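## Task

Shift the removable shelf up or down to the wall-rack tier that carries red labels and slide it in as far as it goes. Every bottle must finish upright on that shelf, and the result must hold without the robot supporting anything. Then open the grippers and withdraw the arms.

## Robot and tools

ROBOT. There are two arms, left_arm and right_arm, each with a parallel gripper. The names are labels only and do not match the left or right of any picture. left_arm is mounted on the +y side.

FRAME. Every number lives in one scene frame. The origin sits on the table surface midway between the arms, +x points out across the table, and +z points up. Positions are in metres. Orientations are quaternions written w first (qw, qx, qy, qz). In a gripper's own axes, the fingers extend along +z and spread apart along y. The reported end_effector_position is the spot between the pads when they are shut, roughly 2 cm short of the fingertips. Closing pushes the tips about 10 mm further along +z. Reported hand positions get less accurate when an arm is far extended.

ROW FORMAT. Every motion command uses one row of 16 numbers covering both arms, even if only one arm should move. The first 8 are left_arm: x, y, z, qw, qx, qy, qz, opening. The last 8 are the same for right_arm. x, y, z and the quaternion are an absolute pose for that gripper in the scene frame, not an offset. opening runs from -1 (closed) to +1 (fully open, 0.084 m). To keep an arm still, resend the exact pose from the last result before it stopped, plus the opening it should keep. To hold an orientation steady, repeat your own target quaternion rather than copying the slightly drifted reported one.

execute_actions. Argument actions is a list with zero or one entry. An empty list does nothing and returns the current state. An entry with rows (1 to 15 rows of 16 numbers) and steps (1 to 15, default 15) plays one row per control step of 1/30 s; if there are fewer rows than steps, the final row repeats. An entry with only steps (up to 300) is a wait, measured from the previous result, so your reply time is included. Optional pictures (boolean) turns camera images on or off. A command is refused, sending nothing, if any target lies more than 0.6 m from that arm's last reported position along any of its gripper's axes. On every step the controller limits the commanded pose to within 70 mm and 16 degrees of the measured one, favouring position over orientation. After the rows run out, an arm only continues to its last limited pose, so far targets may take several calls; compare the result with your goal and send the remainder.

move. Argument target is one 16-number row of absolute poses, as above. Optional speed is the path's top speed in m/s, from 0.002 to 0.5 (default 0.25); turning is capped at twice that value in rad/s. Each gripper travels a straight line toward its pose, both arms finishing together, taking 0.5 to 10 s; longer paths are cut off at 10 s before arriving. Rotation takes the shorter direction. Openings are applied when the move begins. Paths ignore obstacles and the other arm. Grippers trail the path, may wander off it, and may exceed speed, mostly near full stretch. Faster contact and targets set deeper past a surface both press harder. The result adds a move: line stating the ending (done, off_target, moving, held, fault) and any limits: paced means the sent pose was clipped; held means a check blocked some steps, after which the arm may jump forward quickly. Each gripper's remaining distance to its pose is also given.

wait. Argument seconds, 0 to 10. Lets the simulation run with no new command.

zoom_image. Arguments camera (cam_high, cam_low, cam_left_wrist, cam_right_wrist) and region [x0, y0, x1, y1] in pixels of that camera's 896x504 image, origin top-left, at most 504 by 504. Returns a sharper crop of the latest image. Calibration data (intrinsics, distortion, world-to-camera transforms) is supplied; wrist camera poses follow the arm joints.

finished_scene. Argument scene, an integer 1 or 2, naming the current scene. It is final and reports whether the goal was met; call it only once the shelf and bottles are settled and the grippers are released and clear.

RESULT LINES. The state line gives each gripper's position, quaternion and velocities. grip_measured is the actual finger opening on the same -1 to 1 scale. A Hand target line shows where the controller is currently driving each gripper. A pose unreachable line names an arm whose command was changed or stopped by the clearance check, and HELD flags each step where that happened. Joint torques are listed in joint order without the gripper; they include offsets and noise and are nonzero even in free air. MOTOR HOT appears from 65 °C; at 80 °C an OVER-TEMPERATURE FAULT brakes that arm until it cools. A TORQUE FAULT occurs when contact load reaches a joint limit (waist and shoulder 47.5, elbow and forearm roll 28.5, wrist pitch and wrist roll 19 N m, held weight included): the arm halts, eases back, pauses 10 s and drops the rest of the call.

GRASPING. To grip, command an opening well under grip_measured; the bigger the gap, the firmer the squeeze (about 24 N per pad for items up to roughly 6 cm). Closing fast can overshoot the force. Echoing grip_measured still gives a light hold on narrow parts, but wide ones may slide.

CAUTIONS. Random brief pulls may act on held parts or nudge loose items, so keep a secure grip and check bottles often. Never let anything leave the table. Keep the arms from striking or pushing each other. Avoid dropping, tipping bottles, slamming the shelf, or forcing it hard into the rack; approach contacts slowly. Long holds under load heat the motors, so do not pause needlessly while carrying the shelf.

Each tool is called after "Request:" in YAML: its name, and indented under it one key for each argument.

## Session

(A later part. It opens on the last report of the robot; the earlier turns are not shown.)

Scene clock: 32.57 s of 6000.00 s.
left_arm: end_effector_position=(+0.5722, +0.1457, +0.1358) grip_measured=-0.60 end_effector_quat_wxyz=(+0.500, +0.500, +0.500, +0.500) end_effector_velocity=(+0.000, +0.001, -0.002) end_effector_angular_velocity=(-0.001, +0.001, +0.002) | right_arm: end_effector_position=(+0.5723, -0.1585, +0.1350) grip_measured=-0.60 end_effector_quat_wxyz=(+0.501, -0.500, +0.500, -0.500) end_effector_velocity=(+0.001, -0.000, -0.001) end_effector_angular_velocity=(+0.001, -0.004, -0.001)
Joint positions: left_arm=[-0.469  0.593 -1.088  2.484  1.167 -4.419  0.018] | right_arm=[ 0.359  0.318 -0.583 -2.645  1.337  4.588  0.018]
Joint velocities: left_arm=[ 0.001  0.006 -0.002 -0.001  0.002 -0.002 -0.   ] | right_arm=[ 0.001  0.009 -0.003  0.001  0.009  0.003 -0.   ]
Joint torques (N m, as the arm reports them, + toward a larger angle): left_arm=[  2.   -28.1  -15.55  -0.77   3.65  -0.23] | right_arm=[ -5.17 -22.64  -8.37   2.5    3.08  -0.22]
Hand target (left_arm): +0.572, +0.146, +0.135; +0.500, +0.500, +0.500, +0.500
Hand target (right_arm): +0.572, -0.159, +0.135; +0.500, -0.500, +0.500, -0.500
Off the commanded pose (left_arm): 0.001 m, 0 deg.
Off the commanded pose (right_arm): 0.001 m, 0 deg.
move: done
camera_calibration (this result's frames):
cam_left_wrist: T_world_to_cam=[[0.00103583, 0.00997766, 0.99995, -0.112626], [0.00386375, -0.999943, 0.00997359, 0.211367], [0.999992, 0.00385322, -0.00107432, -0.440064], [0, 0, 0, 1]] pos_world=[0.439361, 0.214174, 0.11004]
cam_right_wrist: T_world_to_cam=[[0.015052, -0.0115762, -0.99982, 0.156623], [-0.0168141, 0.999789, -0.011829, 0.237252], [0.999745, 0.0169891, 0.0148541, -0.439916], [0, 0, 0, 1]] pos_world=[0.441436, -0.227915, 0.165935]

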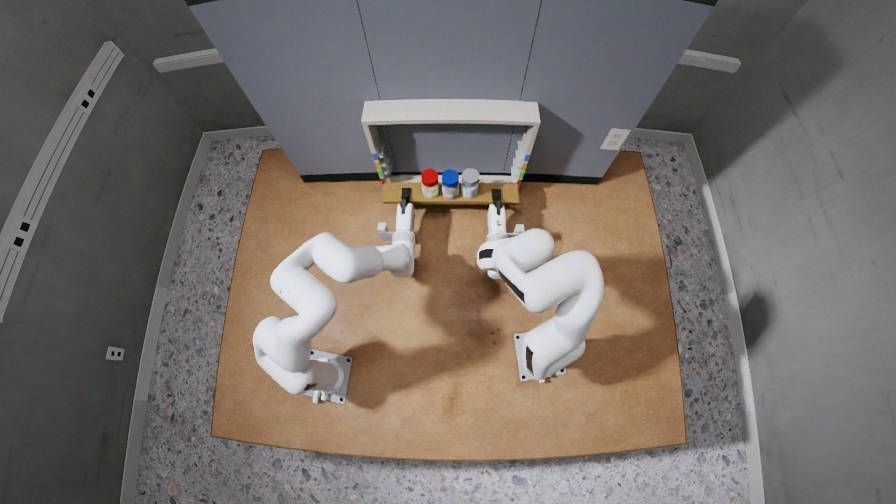

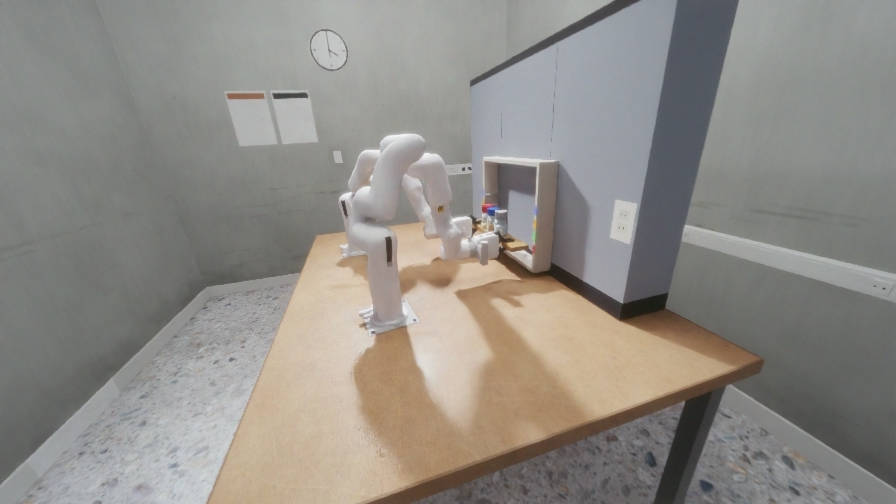

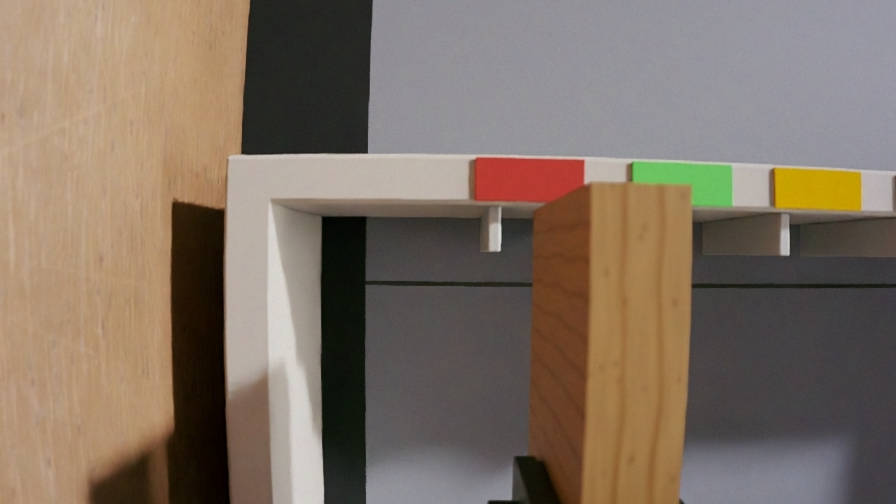

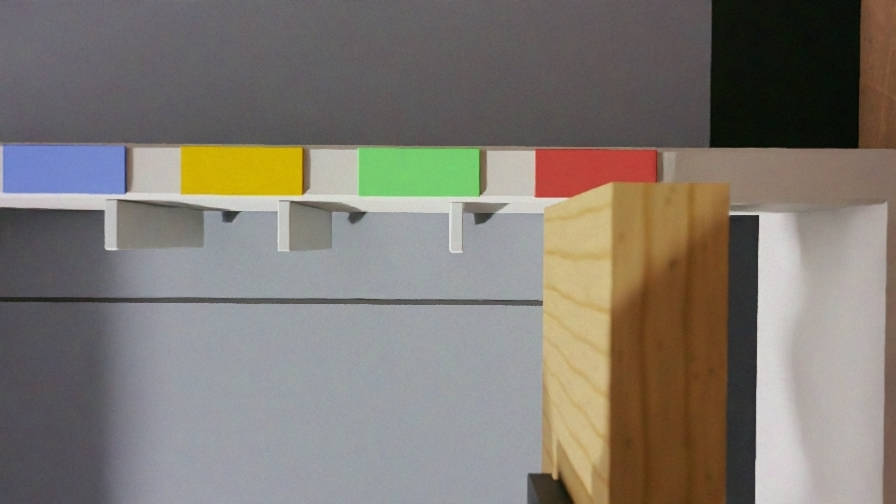

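Request:
move:
  target: [0.664, 0.1457, 0.1352, 0.5, 0.5, 0.5, 0.5, -1, 0.664, -0.1586, 0.1347, 0.5, -0.5, 0.5, -0.5, -1]
  speed: 0.05

Scene clock: 35.80 s of 6000.00 s.
left_arm: end_effector_position=(+0.6638, +0.1456, +0.1352) grip_measured=-0.60 end_effector_quat_wxyz=(+0.500, +0.500, +0.500, +0.500) end_effector_velocity=(+0.002, -0.001, +0.000) end_effector_angular_velocity=(-0.001, +0.000, -0.001) | right_arm: end_effector_position=(+0.6638, -0.1592, +0.1347) grip_measured=-0.60 end_effector_quat_wxyz=(+0.500, -0.500, +0.500, -0.500) end_effector_velocity=(+0.002, +0.000, +0.001) end_effector_angular_velocity=(+0.002, -0.001, -0.001)
Joint positions: left_arm=[-0.362  0.788 -1.448  2.547  0.999 -4.361  0.018] | right_arm=[ 0.243  0.485 -0.892 -2.745  1.192  4.558  0.018]
Joint velocities: left_arm=[ 0.001  0.004 -0.009  0.    -0.005  0.001 -0.   ] | right_arm=[-0.001  0.001 -0.006  0.    -0.004  0.    -0.   ]
Joint torques (N m, as the arm reports them, + toward a larger angle): left_arm=[  3.69 -32.08 -17.36  -1.     3.77  -0.14] | right_arm=[ -6.95 -29.21 -10.16   2.74   3.38  -0.2 ]
Hand target (left_arm): +0.664, +0.146, +0.135; +0.500, +0.500, +0.500, +0.500
Hand target (right_arm): +0.664, -0.159, +0.135; +0.500, -0.500, +0.500, -0.500
Off the commanded pose (left_arm): 0.000 m, 0 deg.
Off the commanded pose (right_arm): 0.001 m, 0 deg.
move: done
camera_calibration (this result's frames):
cam_left_wrist: T_world_to_cam=[[0.00144535, 0.00887179, 0.99996, -0.11227], [0.00488351, -0.999949, 0.00886463, 0.210455], [0.999987, 0.0048705, -0.0014886, -0.531729], [0, 0, 0, 1]] pos_world=[0.530856, 0.21403, 0.109608]
cam_right_wrist: T_world_to_cam=[[0.0143582, -0.0126701, -0.999817, 0.155174], [-0.0152715, 0.9998, -0.0128892, 0.238538], [0.99978, 0.0154538, 0.0141618, -0.531561], [0, 0, 0, 1]] pos_world=[0.532859, -0.22831, 0.165748]

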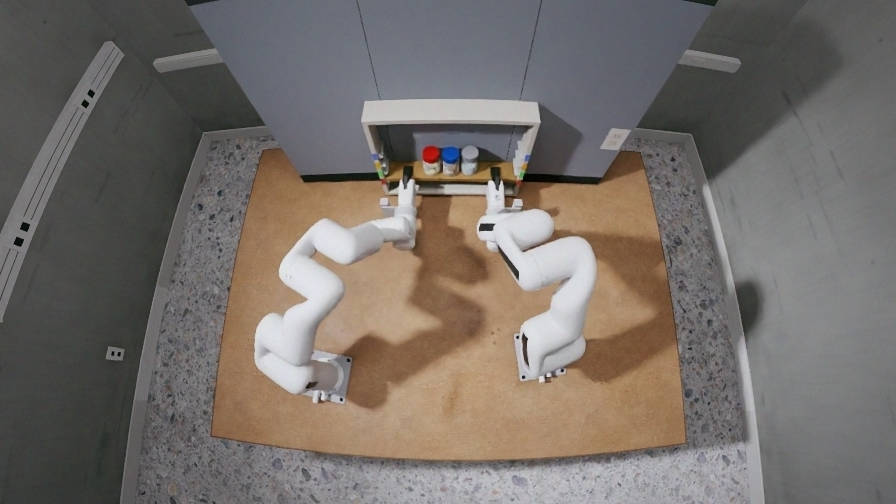

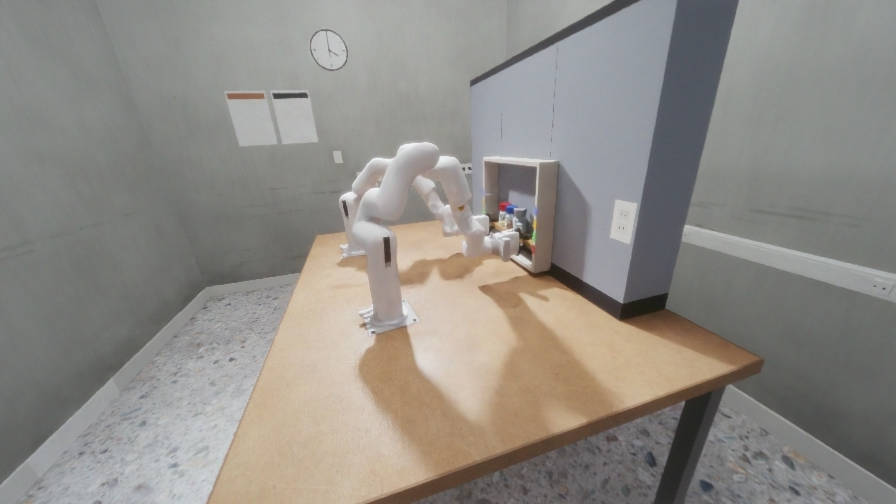

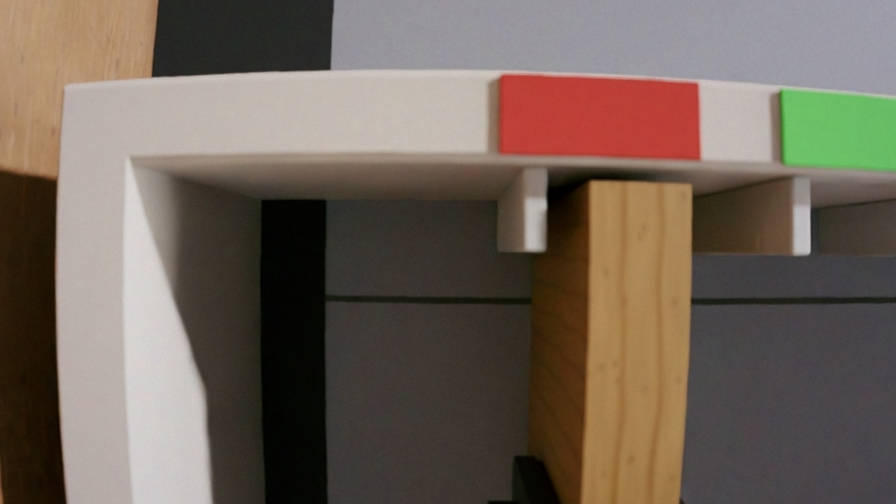

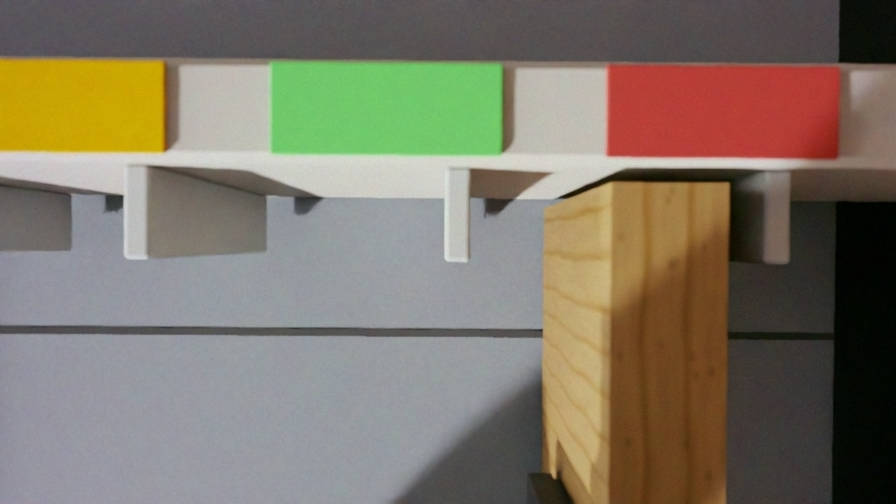

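Request:
move:
  target: [0.6665, 0.1456, 0.129, 0.5, 0.5, 0.5, 0.5, -1, 0.6665, -0.1586, 0.1286, 0.5, -0.5, 0.5, -0.5, -1]
  speed: 0.01

Scene clock: 37.40 s of 6000.00 s.
left_arm: end_effector_position=(+0.6665, +0.1458, +0.1291) grip_measured=-0.60 end_effector_quat_wxyz=(+0.500, +0.500, +0.500, +0.500) end_effector_velocity=(+0.001, -0.000, -0.000) end_effector_angular_velocity=(+0.001, -0.002, -0.002) | right_arm: end_effector_position=(+0.6664, -0.1588, +0.1286) grip_measured=-0.60 end_effector_quat_wxyz=(+0.500, -0.500, +0.500, -0.500) end_effector_velocity=(+0.002, +0.001, +0.000) end_effector_angular_velocity=(+0.001, -0.003, +0.001)
Joint positions: left_arm=[-0.36   0.809 -1.465  2.551  1.002 -4.366  0.018] | right_arm=[ 0.243  0.508 -0.907 -2.747  1.2    4.563  0.018]
Joint velocities: left_arm=[ 0.001  0.005 -0.006  0.004 -0.    -0.    -0.   ] | right_arm=[-0.     0.005 -0.007 -0.001  0.002  0.001 -0.   ]
Joint torques (N m, as the arm reports them, + toward a larger angle): left_arm=[  2.66 -32.31 -17.84  -0.53   3.51  -0.13] | right_arm=[ -4.96 -30.08 -10.36   2.22   3.37  -0.31]
Hand target (left_arm): +0.667, +0.146, +0.129; +0.500, +0.500, +0.500, +0.500
Hand target (right_arm): +0.667, -0.159, +0.129; +0.500, -0.500, +0.500, -0.500
Off the commanded pose (left_arm): 0.000 m, 0 deg.
Off the commanded pose (right_arm): 0.000 m, 0 deg.
move: done
camera_calibration (this result's frames):
cam_left_wrist: T_world_to_cam=[[0.00145473, 0.00927727, 0.999956, -0.106206], [0.0048475, -0.999945, 0.00927012, 0.210602], [0.999987, 0.0048338, -0.00149962, -0.534388], [0, 0, 0, 1]] pos_world=[0.533515, 0.214159, 0.103447]
cam_right_wrist: T_world_to_cam=[[0.0143553, -0.0123378, -0.999821, 0.149166], [-0.0154886, 0.999801, -0.01256, 0.238212], [0.999777, 0.0156661, 0.0141614, -0.534075], [0, 0, 0, 1]] pos_world=[0.535504, -0.227957, 0.159694]

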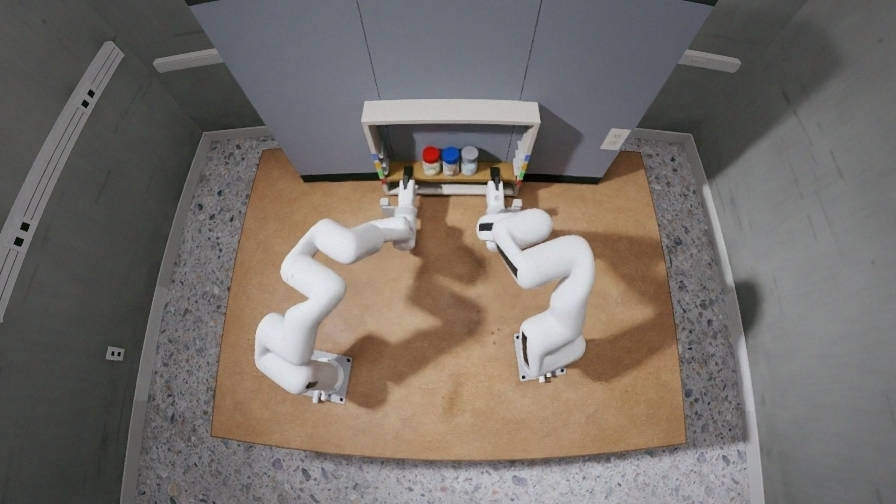

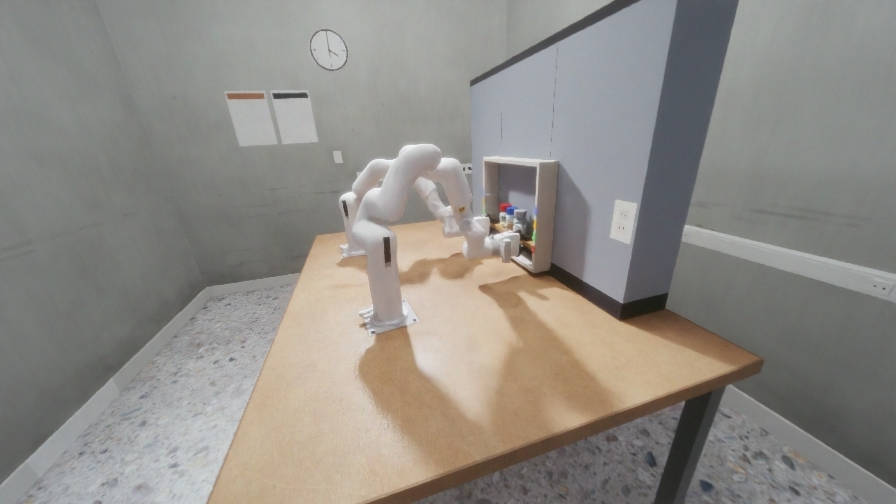

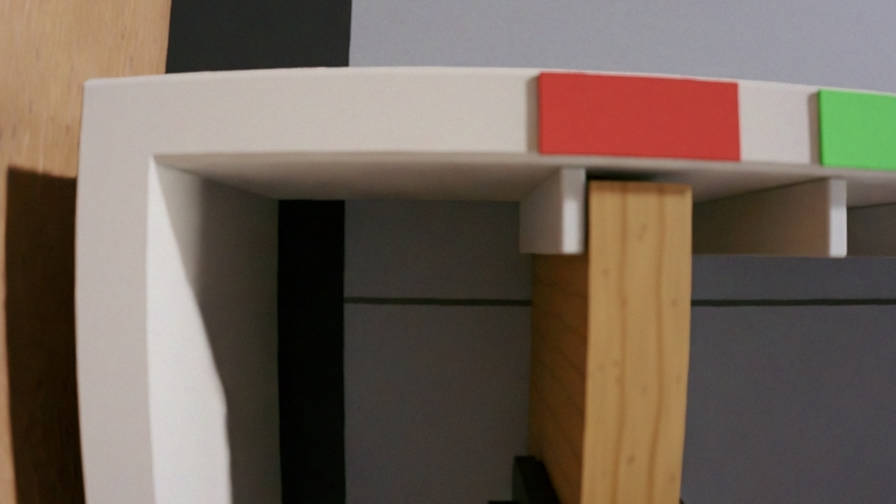

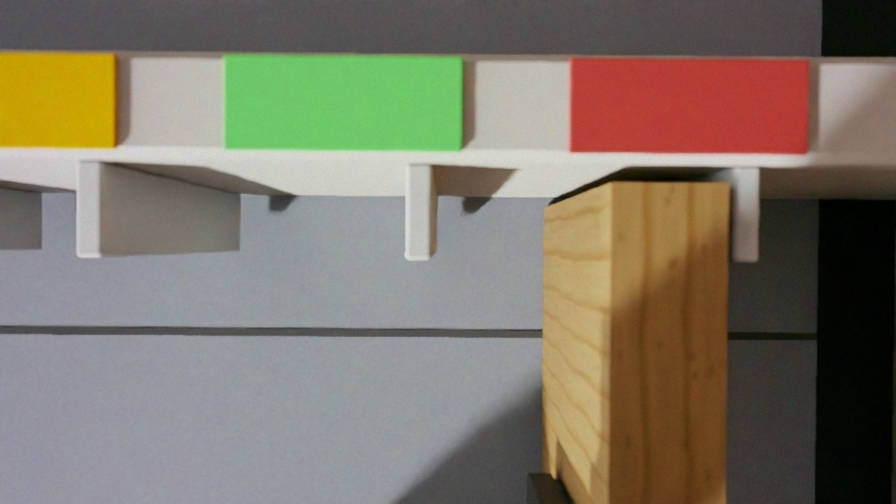

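Request:
execute_actions:
  actions:
    - {"rows": [[0.6667,0.1456,0.1287,0.5,0.5,0.5,0.5,-1,0.6667,-0.1586,0.1283,0.5,-0.5,0.5,-0.5,-1],[0.6667,0.1456,0.1284,0.5,0.5,0.5,0.5,-1,0.6667,-0.1586,0.128,0.5,-0.5,0.5,-0.5,-1],[0.6667,0.1456,0.1281,0.5,0.5,0.5,0.5,-1,0.6667,-0.1586,0.1277,0.5,-0.5,0.5,-0.5,-1],[0.6667,0.1456,0.1278,0.5,0.5,0.5,0.5,-1,0.6667,-0.1586,0.1274,0.5,-0.5,0.5,-0.5,-1],[0.6667,0.1456,0.1276,0.5,0.5,0.5,0.5,-1,0.6667,-0.1586,0.1272,0.5,-0.5,0.5,-0.5,-1]], "steps": 12}
  pictures: false

Scene clock: 38.83 s of 6000.00 s.
left_arm: end_effector_position=(+0.6670, +0.1456, +0.1284) grip_measured=-0.60 end_effector_quat_wxyz=(+0.500, +0.500, +0.500, +0.500) end_effector_velocity=(+0.000, +0.001, -0.001) end_effector_angular_velocity=(-0.000, +0.000, +0.002) | right_arm: end_effector_position=(+0.6669, -0.1587, +0.1278) grip_measured=-0.60 end_effector_quat_wxyz=(+0.500, -0.500, +0.500, -0.500) end_effector_velocity=(-0.000, +0.000, +0.000) end_effector_angular_velocity=(-0.000, -0.003, +0.001)
Joint positions: left_arm=[-0.36   0.812 -1.468  2.552  1.004 -4.367  0.018] | right_arm=[ 0.243  0.513 -0.909 -2.747  1.203  4.564  0.018]
Joint velocities: left_arm=[ 0.001  0.003 -0.001 -0.001  0.002 -0.001  0.   ] | right_arm=[ 0.001  0.     0.001 -0.002  0.005  0.001 -0.   ]
Joint torques (N m, as the arm reports them, + toward a larger angle): left_arm=[  0.79 -31.28 -17.35  -0.4    2.83  -0.24] | right_arm=[ -3.1  -29.15 -10.03   1.87   2.72  -0.31]
Hand target (left_arm): +0.667, +0.146, +0.128; +0.500, +0.500, +0.500, +0.500
Hand target (right_arm): +0.667, -0.159, +0.127; +0.500, -0.500, +0.500, -0.500
Off the commanded pose (left_arm): 0.001 m, 0 deg.
Off the commanded pose (right_arm): 0.001 m, 0 deg.
Steps of this call (steps 1 to 31: nothing new was sent; steps 32 to 43: all 12 steps of this action). Readings (end_effector_position):
32: left_arm (+0.6665, +0.1457, +0.1290) | right_arm (+0.6665, -0.1587, +0.1286)
33: left_arm (+0.6666, +0.1457, +0.1290) | right_arm (+0.6665, -0.1587, +0.1286)
35: left_arm (+0.6667, +0.1457, +0.1288) | right_arm (+0.6666, -0.1587, +0.1284)
39: left_arm (+0.6669, +0.1456, +0.1285) | right_arm (+0.6668, -0.1587, +0.1278)
43: the state above

It's touching down (load transferring). Release gently and retreat.

Request:
execute_actions:
  actions:
    - {"rows": [[0.6667,0.1456,0.128,0.5,0.5,0.5,0.5,-0.58,0.6667,-0.1587,0.1275,0.5,-0.5,0.5,-0.5,-0.58],[0.6667,0.1456,0.128,0.5,0.5,0.5,0.5,-0.55,0.6667,-0.1587,0.1275,0.5,-0.5,0.5,-0.5,-0.55],[0.6667,0.1456,0.128,0.5,0.5,0.5,0.5,-0.52,0.6667,-0.1587,0.1275,0.5,-0.5,0.5,-0.5,-0.52],[0.6667,0.1456,0.128,0.5,0.5,0.5,0.5,-0.47,0.6667,-0.1587,0.1275,0.5,-0.5,0.5,-0.5,-0.47],[0.6667,0.1456,0.128,0.5,0.5,0.5,0.5,-0.4,0.6667,-0.1587,0.1275,0.5,-0.5,0.5,-0.5,-0.4],[0.6667,0.1456,0.128,0.5,0.5,0.5,0.5,-0.3,0.6667,-0.1587,0.1275,0.5,-0.5,0.5,-0.5,-0.3],[0.6667,0.1456,0.128,0.5,0.5,0.5,0.5,-0.15,0.6667,-0.1587,0.1275,0.5,-0.5,0.5,-0.5,-0.15]], "steps": 14}
  pictures: false

Request:
move:
  target: [0.46, 0.1456, 0.128, 0.5, 0.5, 0.5, 0.5, -0.15, 0.46, -0.1587, 0.1275, 0.5, -0.5, 0.5, -0.5, -0.15]
  speed: 0.18

Scene clock: 41.07 s of 6000.00 s.
left_arm: end_effector_position=(+0.6667, +0.1458, +0.1278) grip_measured=-0.17 end_effector_quat_wxyz=(+0.500, +0.500, +0.500, +0.500) end_effector_velocity=(+0.001, -0.001, +0.003) end_effector_angular_velocity=(+0.000, -0.006, -0.001) | right_arm: end_effector_position=(+0.6667, -0.1588, +0.1274) grip_measured=-0.17 end_effector_quat_wxyz=(+0.500, -0.500, +0.500, -0.500) end_effector_velocity=(-0.000, +0.001, +0.000) end_effector_angular_velocity=(-0.000, -0.001, +0.002)
Joint positions: left_arm=[-0.36   0.812 -1.467  2.551  1.003 -4.366  0.037] | right_arm=[ 0.242  0.512 -0.908 -2.748  1.202  4.564  0.037]
Joint velocities: left_arm=[-0.001 -0.002 -0.003  0.002  0.002  0.001  0.004] | right_arm=[ 0.001  0.    -0.    -0.001  0.001 -0.     0.004]
Joint torques (N m, as the arm reports them, + toward a larger angle): left_arm=[ -1.31 -29.18 -15.53  -0.3    1.73  -0.21] | right_arm=[ -0.68 -26.47  -9.22   1.15   1.82  -0.28]
Hand target (left_arm): +0.667, +0.146, +0.128; +0.500, +0.500, +0.500, +0.500
Hand target (right_arm): +0.667, -0.159, +0.127; +0.500, -0.500, +0.500, -0.500
Off the commanded pose (left_arm): 0.000 m, 0 deg.
Off the commanded pose (right_arm): 0.000 m, 0 deg.
Steps of this call (steps 1 to 53: nothing new was sent; steps 54 to 67: all 14 steps of this action). Readings (end_effector_position):
54: left_arm (+0.6668, +0.1456, +0.1278) | right_arm (+0.6668, -0.1586, +0.1274)
55: left_arm (+0.6668, +0.1456, +0.1279) | right_arm (+0.6668, -0.1586, +0.1274)
57: left_arm (+0.6668, +0.1456, +0.1279) | right_arm (+0.6668, -0.1586, +0.1274)
61: left_arm (+0.6665, +0.1464, +0.1268) | right_arm (+0.6666, -0.1590, +0.1271)
67: the state above

Scene clock: 43.03 s of 6000.00 s.
left_arm: end_effector_position=(+0.4603, +0.1461, +0.1278) grip_measured=-0.16 end_effector_quat_wxyz=(+0.500, +0.500, +0.500, +0.500) end_effector_velocity=(-0.003, +0.000, -0.001) end_effector_angular_velocity=(+0.001, +0.003, -0.001) | right_arm: end_effector_position=(+0.4603, -0.1579, +0.1272) grip_measured=-0.16 end_effector_quat_wxyz=(+0.500, -0.500, +0.500, -0.500) end_effector_velocity=(-0.002, +0.000, +0.001) end_effector_angular_velocity=(-0.001, -0.001, -0.002)
Joint positions: left_arm=[-0.66   0.436 -0.758  2.327  1.346 -4.481  0.037] | right_arm=[ 0.626  0.186 -0.282 -2.39   1.501  4.648  0.037]
Joint velocities: left_arm=[-0.004 -0.003  0.007 -0.003  0.001 -0.001 -0.   ] | right_arm=[ 0.009 -0.004  0.005  0.012  0.002 -0.002 -0.   ]
Joint torques (N m, as the arm reports them, + toward a larger angle): left_arm=[ -1.   -20.37 -11.14  -0.22   1.82  -0.21] | right_arm=[ -1.12 -15.49  -6.16   0.98   1.71  -0.32]
Hand target (left_arm): +0.460, +0.146, +0.128; +0.500, +0.500, +0.500, +0.500
Hand target (right_arm): +0.460, -0.158, +0.127; +0.500, -0.500, +0.500, -0.500
Off the commanded pose (left_arm): 0.001 m, 0 deg.
Off the commanded pose (right_arm): 0.001 m, 0 deg.
move: done
camera_calibration (this result's frames):
cam_left_wrist: T_world_to_cam=[[0.0013767, 0.0102932, 0.999946, -0.104739], [0.00438512, -0.999937, 0.010287, 0.21201], [0.999989, 0.00437072, -0.00142175, -0.328149], [0, 0, 0, 1]] pos_world=[0.32736, 0.214509, 0.102086]
cam_right_wrist: T_world_to_cam=[[0.0144064, -0.0112872, -0.999833, 0.150871], [-0.0159655, 0.999806, -0.011517, 0.234237], [0.999769, 0.0161287, 0.0142234, -0.327891], [0, 0, 0, 1]] pos_world=[0.329381, -0.227201, 0.158207]

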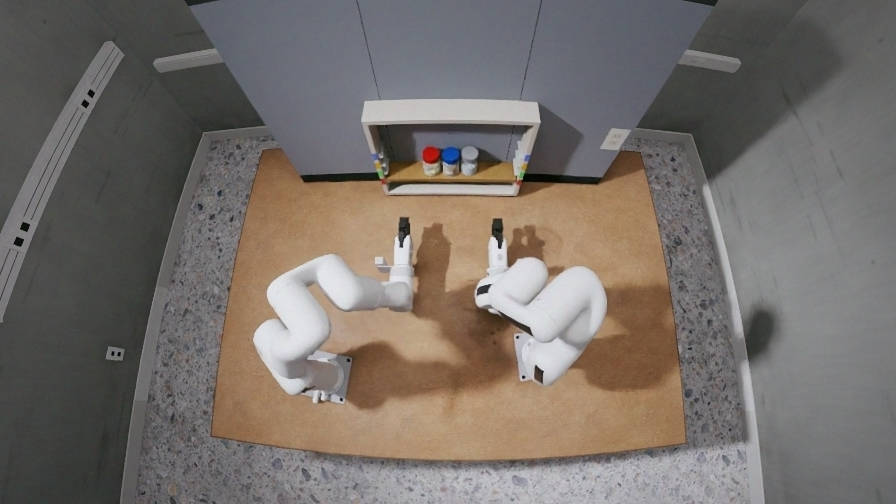

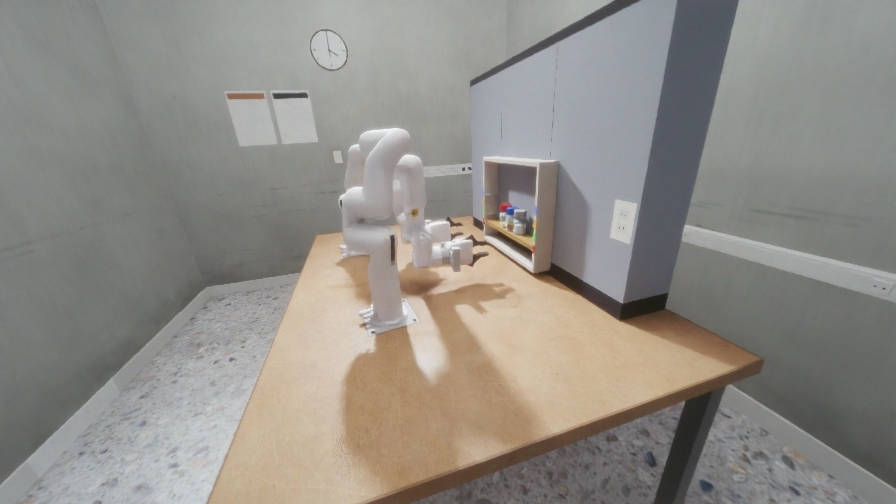

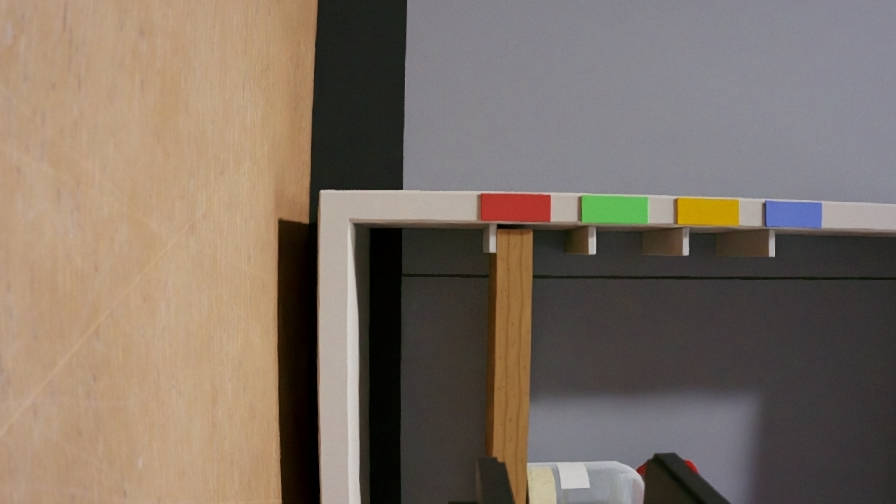

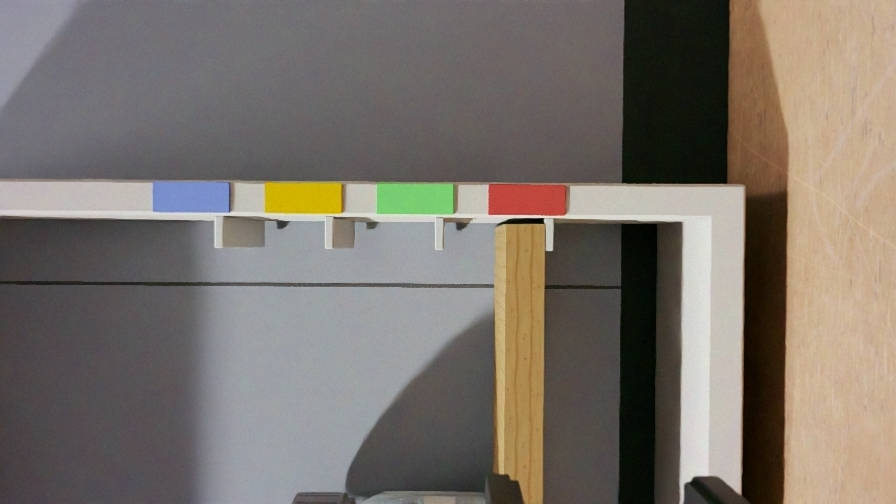

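The shelf sits on the red-level rails with all three bottles upright, and the arms are clear.

Request:
finished_scene:
  scene: 2

The scene is finished: the task was done.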